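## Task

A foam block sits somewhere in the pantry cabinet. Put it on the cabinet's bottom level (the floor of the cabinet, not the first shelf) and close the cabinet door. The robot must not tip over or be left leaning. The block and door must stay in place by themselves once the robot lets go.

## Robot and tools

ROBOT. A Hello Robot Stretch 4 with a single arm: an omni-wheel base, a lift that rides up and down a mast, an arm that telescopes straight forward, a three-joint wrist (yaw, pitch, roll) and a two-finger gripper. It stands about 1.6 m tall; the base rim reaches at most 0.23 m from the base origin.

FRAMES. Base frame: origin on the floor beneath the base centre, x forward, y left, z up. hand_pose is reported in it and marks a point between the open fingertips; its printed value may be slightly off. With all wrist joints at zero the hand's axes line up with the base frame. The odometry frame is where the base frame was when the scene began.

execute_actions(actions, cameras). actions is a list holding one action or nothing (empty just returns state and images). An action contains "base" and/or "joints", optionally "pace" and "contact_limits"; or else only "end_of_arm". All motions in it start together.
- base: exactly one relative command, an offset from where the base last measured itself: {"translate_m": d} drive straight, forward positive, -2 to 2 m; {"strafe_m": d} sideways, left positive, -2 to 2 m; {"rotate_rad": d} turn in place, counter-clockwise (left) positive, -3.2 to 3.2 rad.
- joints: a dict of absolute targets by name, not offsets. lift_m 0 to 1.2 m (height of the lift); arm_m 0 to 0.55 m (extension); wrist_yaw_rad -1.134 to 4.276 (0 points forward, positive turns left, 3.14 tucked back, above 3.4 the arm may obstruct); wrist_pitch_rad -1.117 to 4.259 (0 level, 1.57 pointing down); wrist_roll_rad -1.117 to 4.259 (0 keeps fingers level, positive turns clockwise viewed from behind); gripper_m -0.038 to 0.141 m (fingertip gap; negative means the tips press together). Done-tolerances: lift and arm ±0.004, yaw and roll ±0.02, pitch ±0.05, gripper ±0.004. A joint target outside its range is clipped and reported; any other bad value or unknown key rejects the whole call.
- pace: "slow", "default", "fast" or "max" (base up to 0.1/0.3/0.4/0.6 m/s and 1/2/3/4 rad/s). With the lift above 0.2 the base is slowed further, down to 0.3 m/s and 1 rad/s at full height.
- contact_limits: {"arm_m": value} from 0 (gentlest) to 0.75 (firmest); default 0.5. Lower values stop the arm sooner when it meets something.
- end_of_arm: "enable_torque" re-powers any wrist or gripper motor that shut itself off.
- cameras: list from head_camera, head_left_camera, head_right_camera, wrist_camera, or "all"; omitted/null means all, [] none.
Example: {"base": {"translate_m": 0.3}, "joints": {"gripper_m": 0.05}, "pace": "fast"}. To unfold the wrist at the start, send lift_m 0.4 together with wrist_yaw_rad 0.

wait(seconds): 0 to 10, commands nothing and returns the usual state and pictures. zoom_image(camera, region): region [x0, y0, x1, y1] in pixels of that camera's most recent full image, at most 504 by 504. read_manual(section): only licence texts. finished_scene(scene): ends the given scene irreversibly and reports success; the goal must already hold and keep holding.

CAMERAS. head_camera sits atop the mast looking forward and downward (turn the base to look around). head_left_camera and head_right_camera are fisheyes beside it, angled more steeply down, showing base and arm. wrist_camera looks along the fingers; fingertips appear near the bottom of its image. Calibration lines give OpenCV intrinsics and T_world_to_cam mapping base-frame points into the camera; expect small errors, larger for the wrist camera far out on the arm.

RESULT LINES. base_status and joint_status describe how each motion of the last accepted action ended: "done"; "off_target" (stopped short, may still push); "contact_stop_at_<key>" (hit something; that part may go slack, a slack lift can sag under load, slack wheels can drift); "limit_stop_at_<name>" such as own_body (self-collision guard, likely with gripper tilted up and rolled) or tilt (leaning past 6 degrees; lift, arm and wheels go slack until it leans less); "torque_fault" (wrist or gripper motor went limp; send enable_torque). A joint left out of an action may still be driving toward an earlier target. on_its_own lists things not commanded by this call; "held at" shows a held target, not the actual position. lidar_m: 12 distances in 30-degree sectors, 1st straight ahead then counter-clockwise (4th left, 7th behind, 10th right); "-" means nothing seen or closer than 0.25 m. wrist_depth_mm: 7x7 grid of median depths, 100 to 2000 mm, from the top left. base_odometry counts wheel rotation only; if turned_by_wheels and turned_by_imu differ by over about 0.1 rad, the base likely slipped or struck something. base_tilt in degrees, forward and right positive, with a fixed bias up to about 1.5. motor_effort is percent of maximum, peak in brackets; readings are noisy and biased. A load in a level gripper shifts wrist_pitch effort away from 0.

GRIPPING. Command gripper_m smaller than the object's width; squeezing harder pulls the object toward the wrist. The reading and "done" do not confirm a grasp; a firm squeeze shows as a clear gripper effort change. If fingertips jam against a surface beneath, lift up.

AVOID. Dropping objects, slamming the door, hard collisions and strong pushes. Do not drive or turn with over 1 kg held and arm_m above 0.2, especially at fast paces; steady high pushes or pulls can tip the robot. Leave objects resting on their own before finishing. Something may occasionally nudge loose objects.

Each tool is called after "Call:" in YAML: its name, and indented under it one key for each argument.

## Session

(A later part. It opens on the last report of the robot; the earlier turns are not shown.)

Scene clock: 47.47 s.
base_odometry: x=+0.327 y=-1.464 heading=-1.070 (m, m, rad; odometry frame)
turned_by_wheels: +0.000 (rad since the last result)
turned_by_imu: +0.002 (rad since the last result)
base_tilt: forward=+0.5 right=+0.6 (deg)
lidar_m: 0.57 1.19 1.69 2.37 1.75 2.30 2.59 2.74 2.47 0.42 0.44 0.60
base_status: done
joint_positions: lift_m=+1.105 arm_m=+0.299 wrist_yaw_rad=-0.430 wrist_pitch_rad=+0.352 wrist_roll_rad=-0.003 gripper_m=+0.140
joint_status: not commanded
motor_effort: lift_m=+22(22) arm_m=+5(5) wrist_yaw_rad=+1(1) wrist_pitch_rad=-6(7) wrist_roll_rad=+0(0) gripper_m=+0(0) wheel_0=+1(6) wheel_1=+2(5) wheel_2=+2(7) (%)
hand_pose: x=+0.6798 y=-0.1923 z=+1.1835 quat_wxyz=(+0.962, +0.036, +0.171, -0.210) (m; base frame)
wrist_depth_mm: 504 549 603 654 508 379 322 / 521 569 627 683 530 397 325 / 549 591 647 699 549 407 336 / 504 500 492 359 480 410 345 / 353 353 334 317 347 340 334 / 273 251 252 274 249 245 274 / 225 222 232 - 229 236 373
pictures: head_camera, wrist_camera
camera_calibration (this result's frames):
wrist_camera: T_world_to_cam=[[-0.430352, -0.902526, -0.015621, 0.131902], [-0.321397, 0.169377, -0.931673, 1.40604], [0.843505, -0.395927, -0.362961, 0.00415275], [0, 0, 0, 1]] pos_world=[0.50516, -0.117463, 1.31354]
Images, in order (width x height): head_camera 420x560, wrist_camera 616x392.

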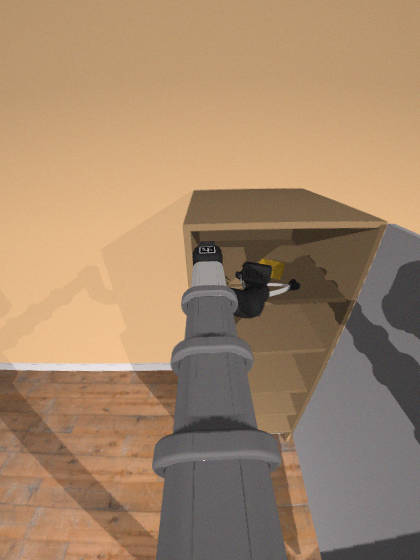

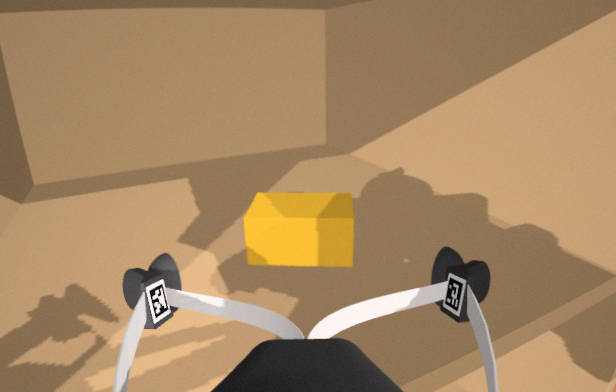

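Call:
execute_actions:
  actions:
    - {"base": {"strafe_m": -0.045}, "joints": {"lift_m": 1.07, "arm_m": 0.408, "wrist_pitch_rad": 0.29}, "contact_limits": {"arm_m": 0.15}}
  cameras: ["head_camera", "wrist_camera"]

Scene clock: 49.97 s.
base_odometry: x=+0.288 y=-1.486 heading=-1.070 (m, m, rad; odometry frame)
turned_by_wheels: +0.000 (rad since the last result)
turned_by_imu: +0.001 (rad since the last result)
base_tilt: forward=+0.2 right=+0.6 (deg)
lidar_m: 0.58 1.19 1.66 2.41 1.82 2.34 2.55 2.70 2.40 0.37 0.40 0.57
base_status: done
joint_positions: lift_m=+1.070 arm_m=+0.407 wrist_yaw_rad=-0.430 wrist_pitch_rad=+0.292 wrist_roll_rad=-0.003 gripper_m=+0.140
joint_status: all done
motor_effort: lift_m=+15(21) arm_m=+5(4) wrist_yaw_rad=+1(2) wrist_pitch_rad=-8(9) wrist_roll_rad=+2(0) gripper_m=+1(1) wheel_0=+0(8) wheel_1=-1(6) wheel_2=+1(1) (%)
contact_limits: arm_m 0.15
hand_pose: x=+0.7927 y=-0.1946 z=+1.1654 quat_wxyz=(+0.967, +0.030, +0.143, -0.211) (m; base frame)
wrist_depth_mm: 424 462 508 549 442 334 283 / 439 477 525 569 459 343 289 / 455 496 544 597 477 355 293 / 455 488 480 477 442 366 300 / 329 329 307 221 301 314 294 / 246 222 195 191 191 216 234 / 198 196 204 - 198 192 196
pictures: head_camera, wrist_camera
camera_calibration (this result's frames):
wrist_camera: T_world_to_cam=[[-0.429533, -0.9029, -0.0164937, 0.17844], [-0.27022, 0.145935, -0.951674, 1.40405], [0.861674, -0.404319, -0.306666, -0.180196], [0, 0, 0, 1]] pos_world=[0.611319, -0.116644, 1.28388]
Images, in order (width x height): head_camera 420x560, wrist_camera 616x392.

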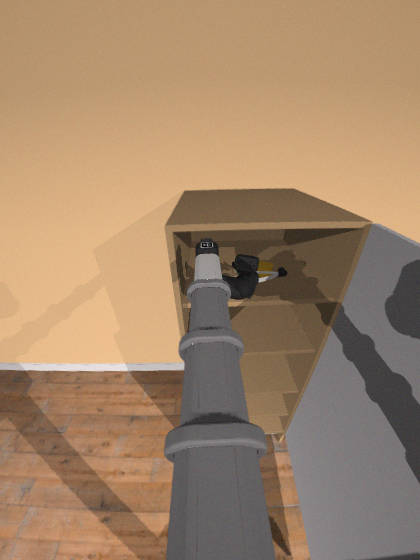

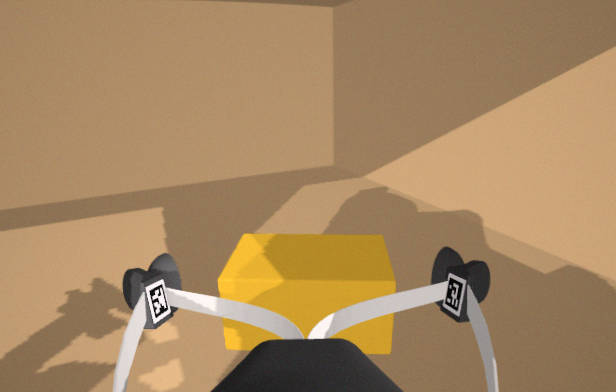

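Call:
execute_actions:
  actions:
    - {"joints": {"lift_m": 1.062, "gripper_m": 0.058}}
  cameras: ["wrist_camera"]

Scene clock: 52.00 s.
base_odometry: x=+0.288 y=-1.486 heading=-1.070 (m, m, rad; odometry frame)
turned_by_wheels: +0.000 (rad since the last result)
turned_by_imu: +0.001 (rad since the last result)
base_tilt: forward=+0.5 right=+0.5 (deg)
lidar_m: 0.57 1.21 1.69 2.40 1.80 2.34 2.59 2.71 2.42 0.38 0.38 0.56
base_status: not commanded
joint_positions: lift_m=+1.062 arm_m=+0.407 wrist_yaw_rad=-0.430 wrist_pitch_rad=+0.292 wrist_roll_rad=-0.003 gripper_m=+0.058
joint_status: all done
motor_effort: lift_m=+15(15) arm_m=+5(5) wrist_yaw_rad=+2(2) wrist_pitch_rad=-7(7) wrist_roll_rad=+1(1) gripper_m=-14(12) wheel_0=+0(0) wheel_1=-1(0) wheel_2=+1(1) (%)
hand_pose: x=+0.7927 y=-0.1946 z=+1.1574 quat_wxyz=(+0.967, +0.030, +0.143, -0.211) (m; base frame)
wrist_depth_mm: 424 462 508 554 445 334 281 / 439 477 521 574 462 345 289 / 455 492 539 597 473 355 294 / 455 466 455 449 442 366 298 / 310 309 213 197 211 297 289 / 230 220 185 184 182 213 222 / 187 183 185 - 187 179 -
pictures: wrist_camera
camera_calibration (this result's frames):
wrist_camera: T_world_to_cam=[[-0.429536, -0.902899, -0.0164936, 0.17831], [-0.27022, 0.145936, -0.951674, 1.39642], [0.861673, -0.404321, -0.306666, -0.182654], [0, 0, 0, 1]] pos_world=[0.61132, -0.116644, 1.27587]
Images, in order (width x height): wrist_camera 616x392.

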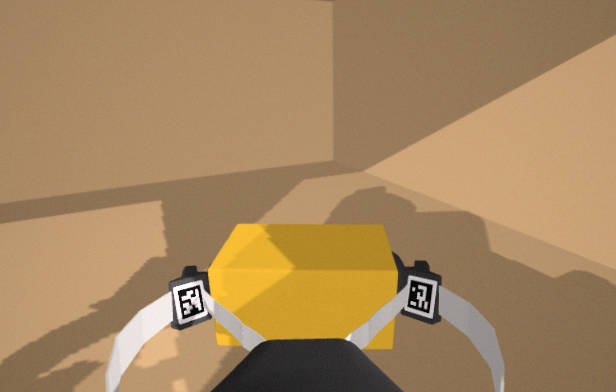

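Call:
execute_actions:
  actions:
    - {"joints": {"lift_m": 1.076}}
  cameras: []

Call:
execute_actions:
  actions:
    - {"base": {"translate_m": -0.15}, "joints": {"arm_m": 0.21}}
  cameras: ["head_camera", "wrist_camera"]

Scene clock: 52.97 s.
base_odometry: x=+0.288 y=-1.486 heading=-1.070 (m, m, rad; odometry frame)
turned_by_wheels: +0.000 (rad since the last result)
turned_by_imu: +0.000 (rad since the last result)
base_tilt: forward=+0.4 right=+0.6 (deg)
lidar_m: 0.58 1.20 1.68 2.41 1.80 2.34 2.59 2.70 2.39 0.39 0.39 0.58
base_status: not commanded
joint_positions: lift_m=+1.076 arm_m=+0.407 wrist_yaw_rad=-0.430 wrist_pitch_rad=+0.292 wrist_roll_rad=-0.003 gripper_m=+0.058
joint_status: all done
motor_effort: lift_m=+22(23) arm_m=+5(5) wrist_yaw_rad=+1(2) wrist_pitch_rad=-7(7) wrist_roll_rad=+1(2) gripper_m=-12(13) wheel_0=+0(0) wheel_1=-1(0) wheel_2=+1(1) (%)
hand_pose: x=+0.7927 y=-0.1946 z=+1.1708 quat_wxyz=(+0.967, +0.030, +0.143, -0.211) (m; base frame)
wrist_depth_mm: 424 462 508 554 445 332 281 / 436 473 525 580 459 343 289 / 452 496 544 597 477 355 294 / 462 492 504 492 445 366 298 / 342 340 213 197 212 325 301 / 254 243 185 184 182 235 243 / 204 202 204 - 202 197 202
pictures: none
No camera images: the call's "cameras" was empty. Leave "cameras" out to get every camera's image.

Scene clock: 54.80 s.
base_odometry: x=+0.216 y=-1.354 heading=-1.070 (m, m, rad; odometry frame)
turned_by_wheels: +0.000 (rad since the last result)
turned_by_imu: +0.000 (rad since the last result)
base_tilt: forward=+0.4 right=+0.5 (deg)
lidar_m: 0.73 1.37 1.90 2.41 1.72 2.33 2.42 2.53 2.42 2.33 0.42 0.58
base_status: done
joint_positions: lift_m=+1.076 arm_m=+0.211 wrist_yaw_rad=-0.430 wrist_pitch_rad=+0.293 wrist_roll_rad=-0.003 gripper_m=+0.058
joint_status: all done
motor_effort: lift_m=+22(22) arm_m=-5(5) wrist_yaw_rad=+3(1) wrist_pitch_rad=-7(8) wrist_roll_rad=+1(1) gripper_m=-13(13) wheel_0=-1(4) wheel_1=-2(1) wheel_2=-2(10) (%)
hand_pose: x=+0.5964 y=-0.1947 z=+1.1707 quat_wxyz=(+0.967, +0.030, +0.143, -0.211) (m; base frame)
wrist_depth_mm: 647 715 778 609 439 336 277 / 723 788 842 668 455 343 285 / 741 788 866 691 469 353 291 / 517 512 500 496 469 364 294 / 342 368 213 197 211 370 298 / 654 668 185 183 182 347 309 / 554 549 559 - 504 373 314
pictures: head_camera, wrist_camera
camera_calibration (this result's frames):
wrist_camera: T_world_to_cam=[[-0.429774, -0.902786, -0.0164887, 0.0943004], [-0.270476, 0.146141, -0.95157, 1.35608], [0.861474, -0.4045, -0.30699, -0.00893016], [0, 0, 0, 1]] pos_world=[0.415008, -0.116658, 1.28922]
Images, in order (width x height): head_camera 420x560, wrist_camera 616x392.

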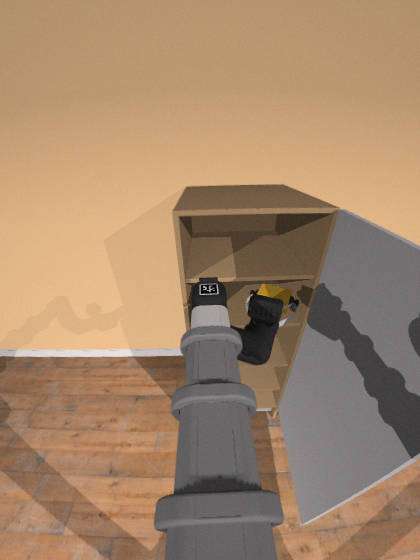

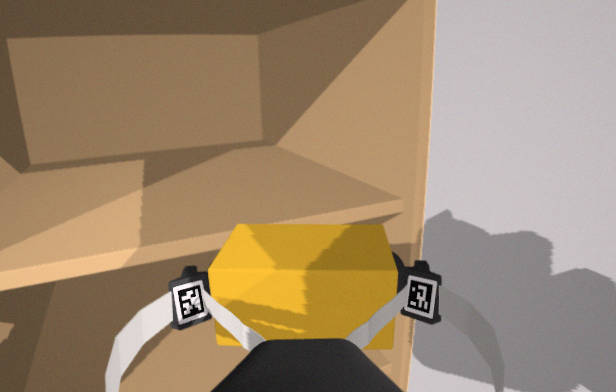

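Call:
execute_actions:
  actions:
    - {"joints": {"lift_m": 0.1, "wrist_yaw_rad": 0.0}, "pace": "fast"}
  cameras: ["head_camera", "wrist_camera"]

Scene clock: 58.47 s.
base_odometry: x=+0.216 y=-1.354 heading=-1.070 (m, m, rad; odometry frame)
turned_by_wheels: +0.000 (rad since the last result)
turned_by_imu: +0.001 (rad since the last result)
base_tilt: forward=+0.4 right=+0.5 (deg)
lidar_m: 0.73 1.36 1.90 2.39 1.77 2.35 2.43 2.56 2.41 2.32 0.43 0.55
base_status: not commanded
joint_positions: lift_m=+0.100 arm_m=+0.211 wrist_yaw_rad=+0.000 wrist_pitch_rad=+0.293 wrist_roll_rad=-0.003 gripper_m=+0.058
joint_status: all done
motor_effort: lift_m=+15(22) arm_m=-4(5) wrist_yaw_rad=+3(8) wrist_pitch_rad=-7(8) wrist_roll_rad=+1(0) gripper_m=-13(14) wheel_0=-1(1) wheel_1=-2(2) wheel_2=-2(2) (%)
hand_pose: x=+0.6579 y=-0.0875 z=+0.1953 quat_wxyz=(+0.989, -0.001, +0.146, +0.000) (m; base frame)
wrist_depth_mm: 276 310 427 530 535 413 424 / 294 359 715 820 831 621 455 / 842 389 707 820 842 640 473 / 878 387 484 477 469 466 439 / 676 330 213 197 211 340 355 / 539 342 185 184 181 392 404 / 436 399 413 - 413 413 413
pictures: head_camera, wrist_camera
camera_calibration (this result's frames):
wrist_camera: T_world_to_cam=[[-0.0144263, -0.99976, -0.0164908, -0.0803405], [-0.306676, 0.0201217, -0.951601, 0.441737], [0.951705, -0.00867078, -0.306893, -0.342783], [0, 0, 0, 1]] pos_world=[0.460539, -0.0921819, 0.313835]
Images, in order (width x height): head_camera 420x560, wrist_camera 616x392.

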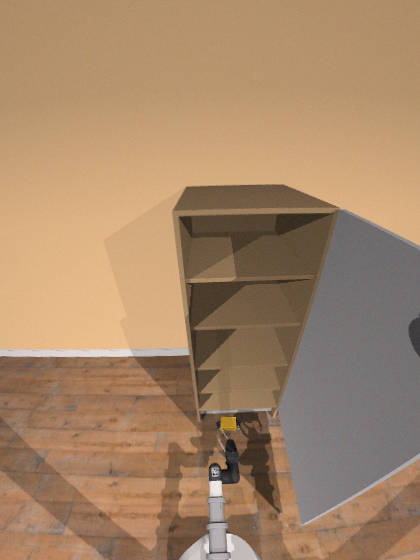

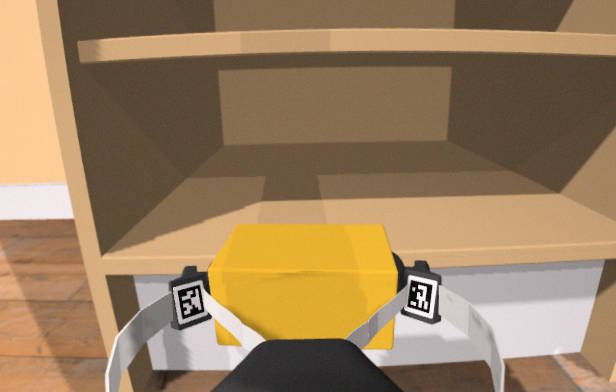

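Call:
execute_actions:
  actions:
    - {"joints": {"lift_m": 0.113, "arm_m": 0.43}, "contact_limits": {"arm_m": 0.15}}
  cameras: ["head_camera", "wrist_camera"]

Scene clock: 60.50 s.
base_odometry: x=+0.216 y=-1.354 heading=-1.070 (m, m, rad; odometry frame)
turned_by_wheels: +0.000 (rad since the last result)
turned_by_imu: +0.001 (rad since the last result)
base_tilt: forward=+0.3 right=+0.5 (deg)
lidar_m: 0.73 1.39 1.87 2.41 1.74 2.36 2.43 2.55 2.42 2.33 0.43 0.53
base_status: not commanded
joint_positions: lift_m=+0.113 arm_m=+0.429 wrist_yaw_rad=+0.000 wrist_pitch_rad=+0.292 wrist_roll_rad=-0.003 gripper_m=+0.058
joint_status: all done
motor_effort: lift_m=+23(23) arm_m=+5(5) wrist_yaw_rad=+2(3) wrist_pitch_rad=-7(8) wrist_roll_rad=+2(1) gripper_m=-14(11) wheel_0=-1(1) wheel_1=-2(2) wheel_2=-2(2) (%)
contact_limits: arm_m 0.15
hand_pose: x=+0.8763 y=-0.0874 z=+0.2077 quat_wxyz=(+0.989, -0.001, +0.146, +0.000) (m; base frame)
wrist_depth_mm: - - - - - - - / 246 357 597 603 603 597 462 / 260 387 621 627 634 627 477 / 259 382 525 517 512 500 455 / 256 336 213 197 211 345 338 / 243 255 185 184 182 246 257 / 216 213 214 - 211 206 212
pictures: head_camera, wrist_camera
camera_calibration (this result's frames):
wrist_camera: T_world_to_cam=[[-0.0140428, -0.999765, -0.0164921, -0.0772161], [-0.306599, 0.0200045, -0.951628, 0.520441], [0.951735, -0.00830706, -0.306808, -0.546835], [0, 0, 0, 1]] pos_world=[0.678925, -0.0921518, 0.326219]
Images, in order (width x height): head_camera 420x560, wrist_camera 616x392.

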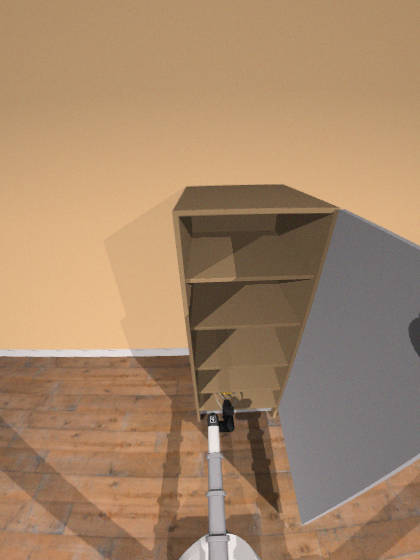

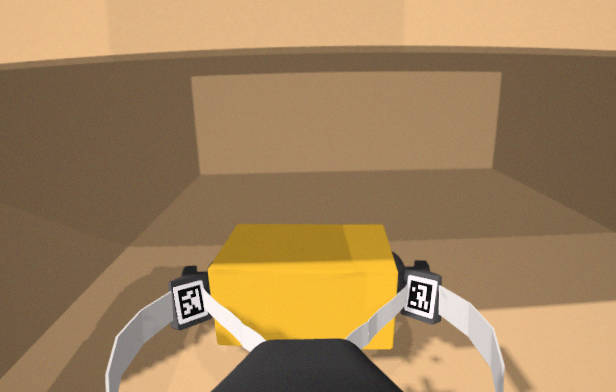

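Call:
execute_actions:
  actions:
    - {"joints": {"lift_m": 0.092}}
  cameras: ["wrist_camera"]

Scene clock: 61.40 s.
base_odometry: x=+0.216 y=-1.354 heading=-1.070 (m, m, rad; odometry frame)
turned_by_wheels: +0.000 (rad since the last result)
turned_by_imu: +0.000 (rad since the last result)
base_tilt: forward=+0.3 right=+0.6 (deg)
lidar_m: 0.72 1.38 1.88 2.41 1.73 2.33 2.42 2.55 2.44 2.33 0.40 0.56
base_status: not commanded
joint_positions: lift_m=+0.092 arm_m=+0.429 wrist_yaw_rad=+0.000 wrist_pitch_rad=+0.292 wrist_roll_rad=-0.003 gripper_m=+0.058
joint_status: all done
motor_effort: lift_m=+15(21) arm_m=+5(5) wrist_yaw_rad=+2(1) wrist_pitch_rad=-7(8) wrist_roll_rad=+2(1) gripper_m=-12(13) wheel_0=-1(1) wheel_1=-1(2) wheel_2=-2(2) (%)
hand_pose: x=+0.8763 y=-0.0874 z=+0.1873 quat_wxyz=(+0.989, -0.001, +0.146, +0.000) (m; base frame)
wrist_depth_mm: 175 196 219 235 241 234 256 / 258 384 603 603 609 597 473 / 260 384 621 627 627 621 480 / 259 382 455 452 442 436 430 / 256 312 213 198 211 298 294 / 229 222 185 184 181 213 221 / 187 185 186 - 187 180 -
pictures: wrist_camera
camera_calibration (this result's frames):
wrist_camera: T_world_to_cam=[[-0.0140427, -0.999765, -0.016492, -0.0775521], [-0.306609, 0.0200045, -0.951625, 0.501058], [0.951732, -0.00830682, -0.306817, -0.553083], [0, 0, 0, 1]] pos_world=[0.678927, -0.0921517, 0.305845]
Images, in order (width x height): wrist_camera 616x392.

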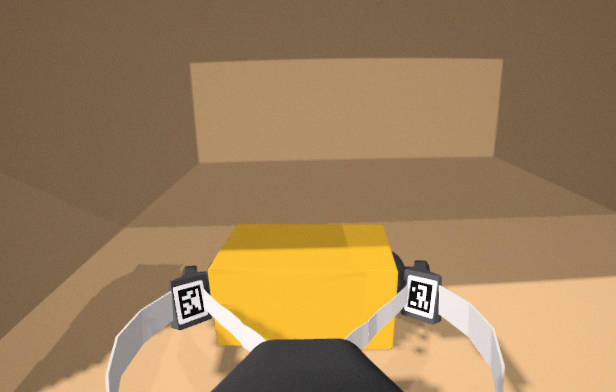

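The depth readings match those from the pick pose, so the block is resting on the floor. Releasing it.

Call:
execute_actions:
  actions:
    - {"joints": {"gripper_m": 0.125}}
  cameras: ["wrist_camera"]

Scene clock: 63.07 s.
base_odometry: x=+0.216 y=-1.354 heading=-1.070 (m, m, rad; odometry frame)
turned_by_wheels: +0.000 (rad since the last result)
turned_by_imu: +0.001 (rad since the last result)
base_tilt: forward=+0.3 right=+0.4 (deg)
lidar_m: 0.71 1.36 1.91 2.42 1.76 2.35 2.44 2.56 2.40 2.32 0.43 0.55
base_status: not commanded
joint_positions: lift_m=+0.092 arm_m=+0.429 wrist_yaw_rad=+0.000 wrist_pitch_rad=+0.292 wrist_roll_rad=-0.003 gripper_m=+0.125
joint_status: all done
motor_effort: lift_m=+15(15) arm_m=+5(5) wrist_yaw_rad=+1(2) wrist_pitch_rad=-6(8) wrist_roll_rad=+1(0) gripper_m=-1(13) wheel_0=-1(1) wheel_1=-2(1) wheel_2=-2(2) (%)
hand_pose: x=+0.8763 y=-0.0874 z=+0.1873 quat_wxyz=(+0.989, -0.001, +0.146, +0.000) (m; base frame)
wrist_depth_mm: 174 194 216 233 239 233 253 / 259 384 603 609 609 603 469 / 259 384 627 627 627 621 473 / 258 382 459 449 442 436 430 / 257 310 236 204 232 298 293 / 230 213 196 192 195 212 222 / 188 185 195 - 190 181 -
pictures: wrist_camera
camera_calibration (this result's frames):
wrist_camera: T_world_to_cam=[[-0.0140427, -0.999765, -0.016492, -0.0775522], [-0.306609, 0.0200045, -0.951625, 0.501058], [0.951732, -0.00830683, -0.306817, -0.553084], [0, 0, 0, 1]] pos_world=[0.678927, -0.0921517, 0.305845]
Images, in order (width x height): wrist_camera 616x392.

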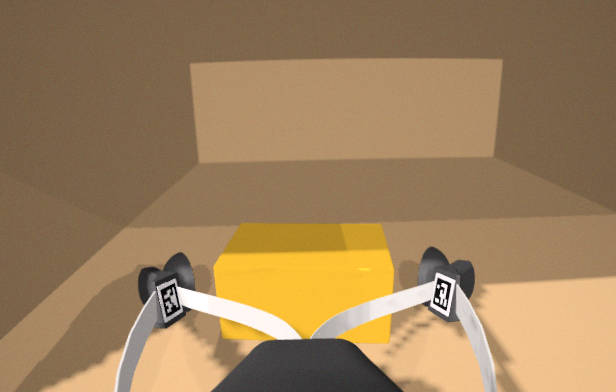

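Call:
execute_actions:
  actions:
    - {"base": {"translate_m": -0.31}, "joints": {"arm_m": 0.0}, "pace": "fast"}
  cameras: ["head_camera", "head_right_camera", "wrist_camera"]

Scene clock: 65.60 s.
base_odometry: x=+0.067 y=-1.082 heading=-1.070 (m, m, rad; odometry frame)
turned_by_wheels: +0.000 (rad since the last result)
turned_by_imu: +0.001 (rad since the last result)
base_tilt: forward=+0.3 right=+0.5 (deg)
lidar_m: 1.02 1.71 2.35 1.64 1.70 2.17 2.11 2.19 2.41 2.32 2.29 0.64
base_status: done
joint_positions: lift_m=+0.092 arm_m=+0.002 wrist_yaw_rad=+0.000 wrist_pitch_rad=+0.292 wrist_roll_rad=-0.003 gripper_m=+0.125
joint_status: all done
motor_effort: lift_m=+15(15) arm_m=-4(7) wrist_yaw_rad=+3(1) wrist_pitch_rad=-8(9) wrist_roll_rad=+0(1) gripper_m=-2(0) wheel_0=+0(8) wheel_1=+0(7) wheel_2=-2(10) (%)
hand_pose: x=+0.4488 y=-0.0875 z=+0.1874 quat_wxyz=(+0.989, -0.001, +0.146, +0.000) (m; base frame)
wrist_depth_mm: 1281 1281 1229 1281 1255 647 433 / 1308 1336 1205 1336 1138 654 442 / 1397 1397 1060 878 891 654 445 / 1078 1060 904 904 904 904 462 / 715 707 707 699 683 676 668 / 530 484 480 530 477 473 504 / 430 424 439 - 433 410 413
pictures: head_camera, head_right_camera, wrist_camera
camera_calibration (this result's frames):
wrist_camera: T_world_to_cam=[[-0.0143466, -0.999761, -0.0164942, -0.0835017], [-0.306458, 0.0200985, -0.951672, 0.369978], [0.951776, -0.00859845, -0.306673, -0.146324], [0, 0, 0, 1]] pos_world=[0.251452, -0.0921759, 0.305847]
Images, in order (width x height): head_camera 420x560, head_right_camera 420x672, wrist_camera 616x392.

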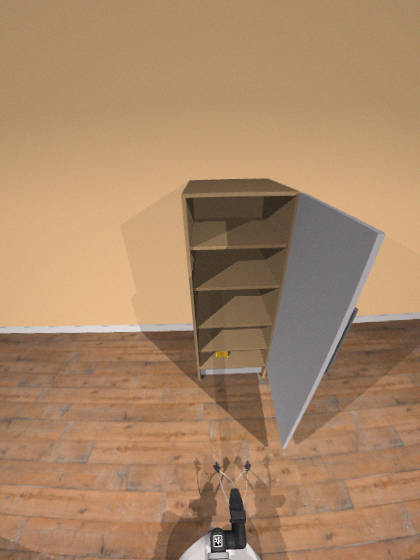

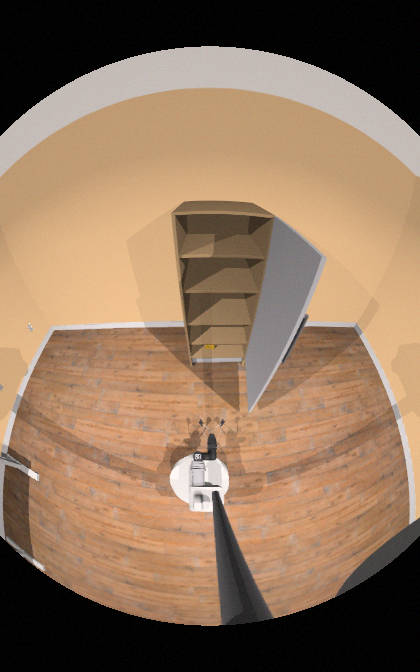

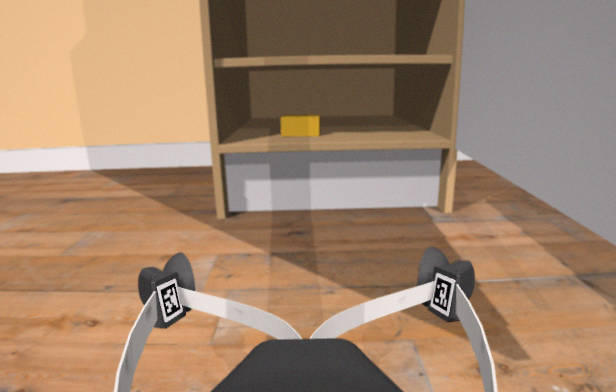

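Call:
execute_actions:
  actions:
    - {"base": {"strafe_m": -0.38}, "joints": {"lift_m": 0.18, "gripper_m": 0.0}, "pace": "fast"}
  cameras: ["head_camera", "wrist_camera"]

Scene clock: 68.00 s.
base_odometry: x=-0.266 y=-1.264 heading=-1.070 (m, m, rad; odometry frame)
turned_by_wheels: +0.000 (rad since the last result)
turned_by_imu: +0.000 (rad since the last result)
base_tilt: forward=+0.3 right=+0.6 (deg)
lidar_m: 0.50 1.09 2.32 2.04 2.10 2.21 2.13 2.20 2.04 1.93 2.03 1.69
base_status: done
joint_positions: lift_m=+0.180 arm_m=+0.002 wrist_yaw_rad=+0.000 wrist_pitch_rad=+0.292 wrist_roll_rad=-0.003 gripper_m=+0.000
joint_status: all done
motor_effort: lift_m=+22(25) arm_m=-5(5) wrist_yaw_rad=+2(3) wrist_pitch_rad=-7(7) wrist_roll_rad=+2(0) gripper_m=-5(7) wheel_0=-1(12) wheel_1=+3(12) wheel_2=+0(1) (%)
hand_pose: x=+0.4489 y=-0.0875 z=+0.2748 quat_wxyz=(+0.989, -0.001, +0.146, +0.000) (m; base frame)
wrist_depth_mm: 842 1060 304 1281 1308 1308 1308 / 831 1160 306 1336 1366 1366 1336 / 878 1160 306 1397 1430 1397 1397 / 931 917 349 1229 1281 1308 1281 / 891 917 345 891 904 878 854 / 668 683 183 194 183 661 647 / 549 539 340 - 535 525 525
pictures: head_camera, wrist_camera
camera_calibration (this result's frames):
wrist_camera: T_world_to_cam=[[-0.014234, -0.999763, -0.0164945, -0.0820791], [-0.306429, 0.020064, -0.951682, 0.453173], [0.951787, -0.00849187, -0.306642, -0.119527], [0, 0, 0, 1]] pos_world=[0.251461, -0.0921671, 0.393271]
Images, in order (width x height): head_camera 420x560, wrist_camera 616x392.

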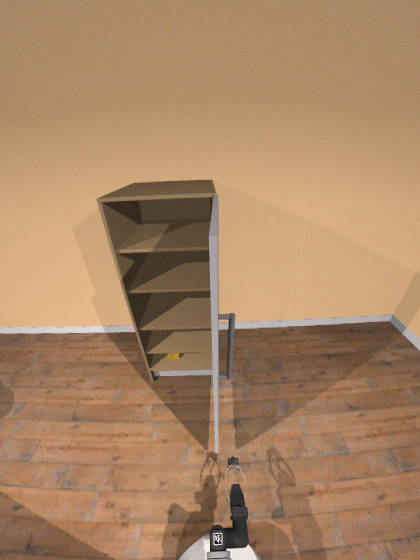

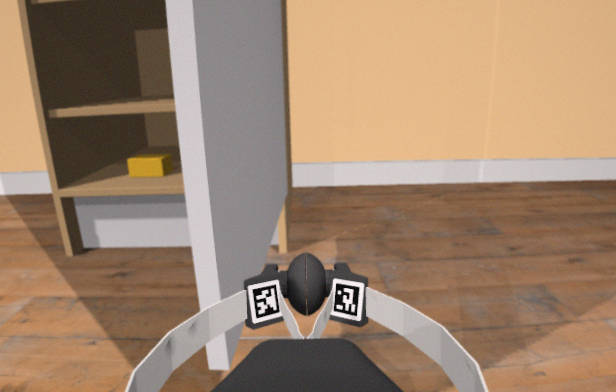

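Call:
execute_actions:
  actions:
    - {"joints": {"arm_m": 0.15, "wrist_pitch_rad": 0.0}, "pace": "fast"}
  cameras: ["head_camera", "wrist_camera"]

Scene clock: 69.40 s.
base_odometry: x=-0.266 y=-1.264 heading=-1.070 (m, m, rad; odometry frame)
turned_by_wheels: +0.000 (rad since the last result)
turned_by_imu: +0.000 (rad since the last result)
base_tilt: forward=+0.5 right=+0.7 (deg)
lidar_m: 0.48 1.08 2.30 2.04 2.08 2.20 2.11 2.20 2.04 1.93 2.04 1.70
base_status: not commanded
joint_positions: lift_m=+0.180 arm_m=+0.149 wrist_yaw_rad=+0.000 wrist_pitch_rad=+0.002 wrist_roll_rad=-0.003 gripper_m=+0.000
joint_status: all done
motor_effort: lift_m=+22(22) arm_m=+5(6) wrist_yaw_rad=+2(3) wrist_pitch_rad=-6(15) wrist_roll_rad=+0(1) gripper_m=-3(6) wheel_0=-2(1) wheel_1=+2(2) wheel_2=+0(0) (%)
hand_pose: x=+0.6086 y=-0.0874 z=+0.3573 quat_wxyz=(+1.000, -0.001, +0.001, +0.000) (m; base frame)
wrist_depth_mm: 741 147 276 1255 1229 1255 1281 / 741 147 276 1255 1281 1255 1281 / 715 147 273 1255 1229 1281 1255 / 741 147 272 1255 1255 1281 1281 / 732 146 267 634 1255 1255 1281 / 723 144 183 193 183 1255 1229 / 732 133 231 - 878 854 878
pictures: head_camera, wrist_camera
camera_calibration (this result's frames):
wrist_camera: T_world_to_cam=[[-0.00868669, -0.999765, -0.0198434, -0.0805568], [-0.021455, 0.020026, -0.999569, 0.42429], [0.999732, -0.00825721, -0.021624, -0.377253], [0, 0, 0, 1]] pos_world=[0.385556, -0.0921498, 0.414351]
Images, in order (width x height): head_camera 420x560, wrist_camera 616x392.

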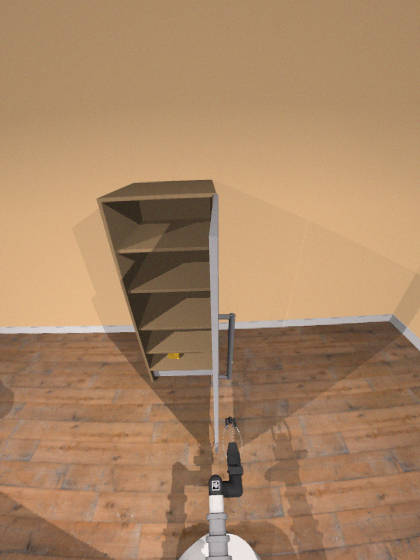

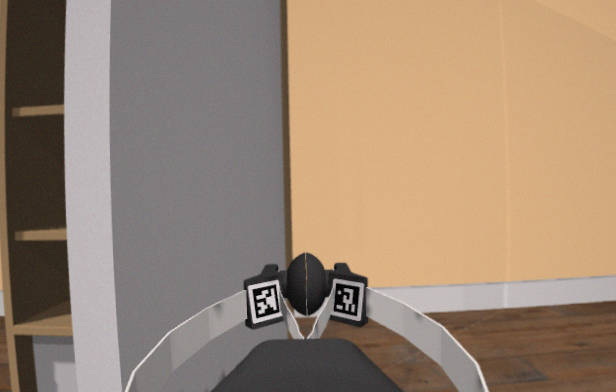

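Call:
execute_actions:
  actions:
    - {"base": {"strafe_m": 0.38}, "joints": {"arm_m": 0.36}, "contact_limits": {"arm_m": 0.3}}
  cameras: ["head_camera", "wrist_camera"]

Scene clock: 72.30 s.
base_odometry: x=+0.067 y=-1.082 heading=-1.070 (m, m, rad; odometry frame)
turned_by_wheels: +0.000 (rad since the last result)
turned_by_imu: +0.000 (rad since the last result)
base_tilt: forward=+0.4 right=+0.6 (deg)
lidar_m: 0.99 1.67 2.34 1.66 1.70 2.16 2.11 2.18 2.42 2.31 2.30 1.06
base_status: done
joint_positions: lift_m=+0.180 arm_m=+0.359 wrist_yaw_rad=+0.000 wrist_pitch_rad=+0.002 wrist_roll_rad=-0.003 gripper_m=+0.000
joint_status: all done
motor_effort: lift_m=+22(22) arm_m=+5(7) wrist_yaw_rad=+2(40) wrist_pitch_rad=-6(7) wrist_roll_rad=+0(2) gripper_m=-5(7) wheel_0=+0(17) wheel_1=-2(9) wheel_2=-1(10) (%)
contact_limits: arm_m 0.3
hand_pose: x=+0.8185 y=-0.0875 z=+0.3573 quat_wxyz=(+1.000, -0.001, +0.001, +0.000) (m; base frame)
wrist_depth_mm: 1042 1042 442 442 445 445 445 / 1042 1025 445 445 445 449 449 / 1025 1042 445 449 449 445 449 / 1042 1042 445 452 449 452 452 / 1060 1025 445 449 449 452 452 / 1042 1025 183 193 184 452 455 / 917 891 452 - 449 452 455
pictures: head_camera, wrist_camera
camera_calibration (this result's frames):
wrist_camera: T_world_to_cam=[[-0.0089553, -0.999763, -0.019844, -0.0785902], [-0.0213774, 0.0200317, -0.999571, 0.428764], [0.999731, -0.00852724, -0.0215517, -0.587185], [0, 0, 0, 1]] pos_world=[0.595489, -0.0921675, 0.414365]
Images, in order (width x height): head_camera 420x560, wrist_camera 616x392.

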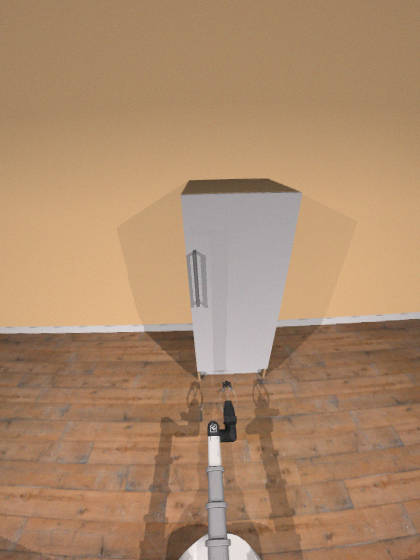

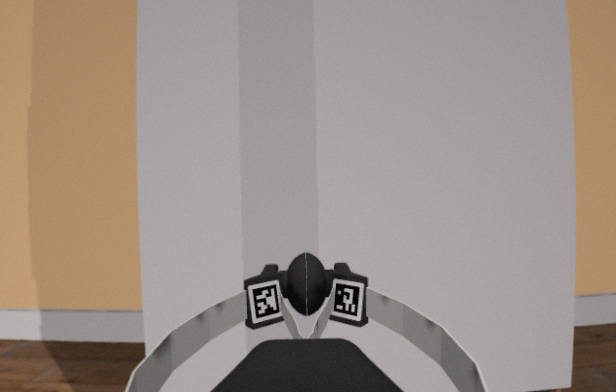

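Call:
execute_actions:
  actions: []
  cameras: ["head_camera", "head_left_camera", "wrist_camera"]

Scene clock: 72.37 s.
base_odometry: x=+0.067 y=-1.082 heading=-1.070 (m, m, rad; odometry frame)
turned_by_wheels: +0.000 (rad since the last result)
turned_by_imu: +0.000 (rad since the last result)
base_tilt: forward=+0.3 right=+0.5 (deg)
lidar_m: 1.00 1.70 2.31 1.67 1.72 2.17 2.12 2.21 2.43 2.33 2.26 1.06
base_status: done
joint_positions: lift_m=+0.180 arm_m=+0.359 wrist_yaw_rad=+0.000 wrist_pitch_rad=+0.002 wrist_roll_rad=-0.003 gripper_m=+0.000
joint_status: all done
motor_effort: lift_m=+22(22) arm_m=+5(7) wrist_yaw_rad=+3(40) wrist_pitch_rad=-7(7) wrist_roll_rad=+0(2) gripper_m=-4(7) wheel_0=+0(17) wheel_1=-2(9) wheel_2=-1(10) (%)
contact_limits: arm_m 0.3
hand_pose: x=+0.8185 y=-0.0875 z=+0.3573 quat_wxyz=(+1.000, -0.001, +0.001, +0.000) (m; base frame)
wrist_depth_mm: 1042 1042 445 445 445 449 449 / 1042 1042 445 445 445 445 449 / 1042 1042 445 445 449 445 452 / 1042 1060 445 449 449 449 449 / 1042 1060 445 449 452 452 452 / 1042 1025 182 194 183 452 452 / 917 878 449 - 449 455 452
pictures: head_camera, head_left_camera, wrist_camera
camera_calibration (this result's frames):
wrist_camera: T_world_to_cam=[[-0.00895502, -0.999763, -0.019844, -0.0785903], [-0.0213775, 0.0200316, -0.999571, 0.428764], [0.999731, -0.00852696, -0.0215518, -0.587185], [0, 0, 0, 1]] pos_world=[0.595489, -0.0921674, 0.414365]
Images, in order (width x height): head_camera 420x560, head_left_camera 420x672, wrist_camera 616x392.

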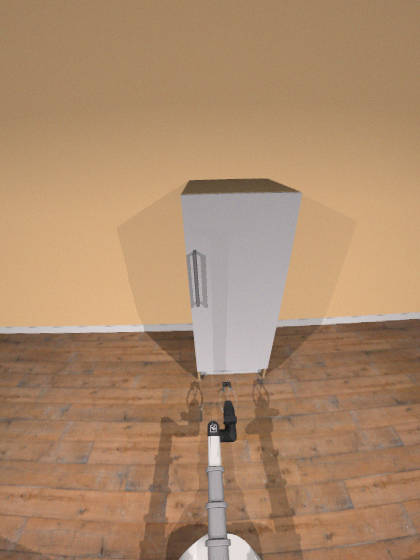

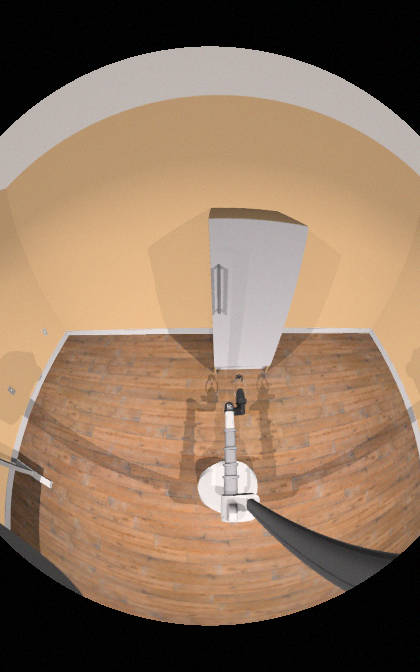

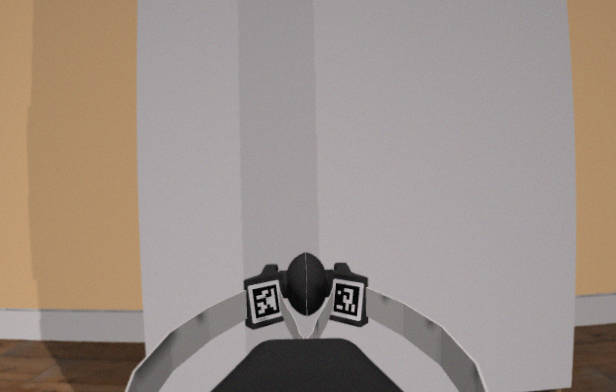

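Call:
zoom_image:
  camera: "head_camera"
  region: [170, 170, 310, 220]

Call:
wait:
  seconds: 1

Region (170, 170, 310, 220) of head_camera's 420x560 image, scaled by 3.600, with more detail than that image has; it fills the top 180 rows of this view, and the rest is white.

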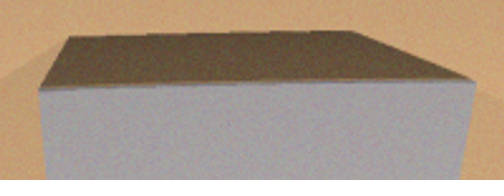

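Scene clock: 73.47 s.
base_odometry: x=+0.067 y=-1.082 heading=-1.070 (m, m, rad; odometry frame)
turned_by_wheels: +0.000 (rad since the last result)
turned_by_imu: +0.000 (rad since the last result)
base_tilt: forward=+0.4 right=+0.6 (deg)
lidar_m: 1.00 1.70 2.31 1.65 1.70 2.19 2.12 2.22 2.41 2.31 2.30 1.07
base_status: done
joint_positions: lift_m=+0.180 arm_m=+0.359 wrist_yaw_rad=+0.000 wrist_pitch_rad=+0.002 wrist_roll_rad=-0.003 gripper_m=+0.000
joint_status: all done
motor_effort: lift_m=+22(22) arm_m=+5(7) wrist_yaw_rad=+3(40) wrist_pitch_rad=-7(7) wrist_roll_rad=+1(2) gripper_m=-5(7) wheel_0=+0(17) wheel_1=-1(9) wheel_2=+0(10) (%)
contact_limits: arm_m 0.3
hand_pose: x=+0.8185 y=-0.0875 z=+0.3573 quat_wxyz=(+1.000, -0.001, +0.001, +0.000) (m; base frame)
wrist_depth_mm: 1042 1025 442 445 445 445 449 / 1042 1042 445 445 445 449 449 / 1042 1042 449 449 449 452 449 / 1042 1060 445 452 449 452 452 / 1042 1060 445 449 452 452 452 / 1042 1042 183 194 183 452 452 / 917 891 452 - 452 452 452
wait: 1.00 s; at rest by 0.17 s
pictures: head_camera, head_left_camera, head_right_camera, wrist_camera
camera_calibration (this result's frames):
wrist_camera: T_world_to_cam=[[-0.0089551, -0.999763, -0.0198441, -0.0785903], [-0.0213775, 0.0200317, -0.999571, 0.428764], [0.999731, -0.00852704, -0.0215518, -0.587185], [0, 0, 0, 1]] pos_world=[0.59549, -0.0921675, 0.414365]
Images, in order (width x height): head_camera 420x560, head_left_camera 420x672, head_right_camera 420x672, wrist_camera 616x392.

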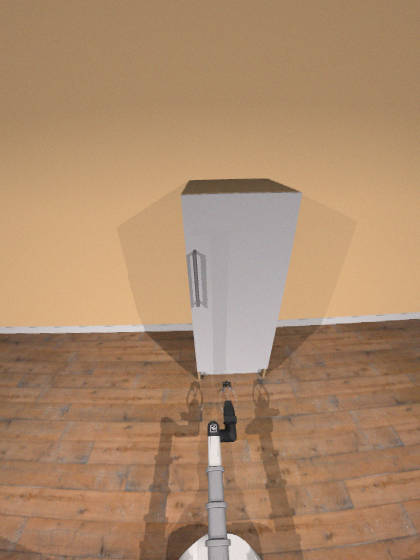

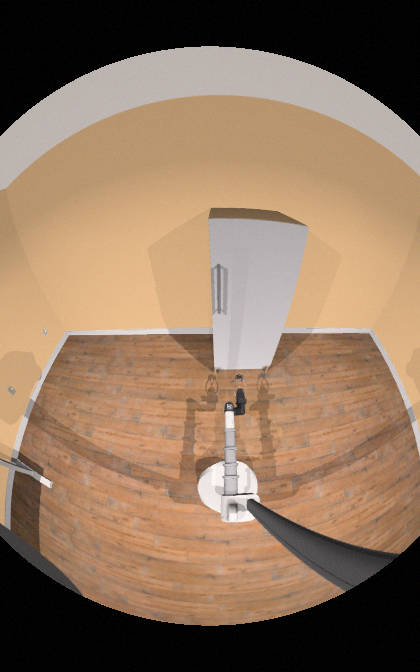

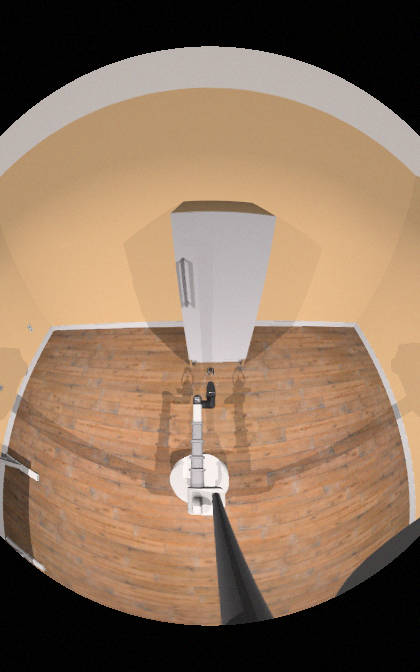

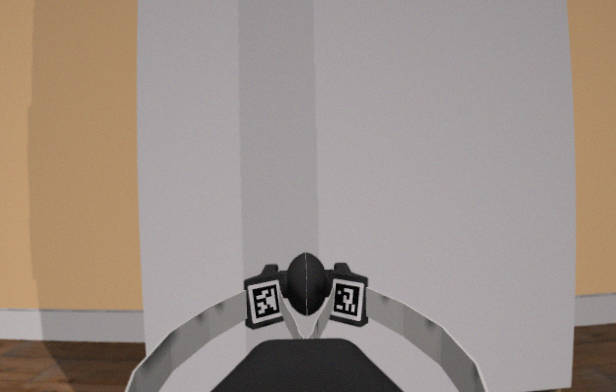

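Call:
finished_scene:
  scene: 1

The scene is finished: the task was done.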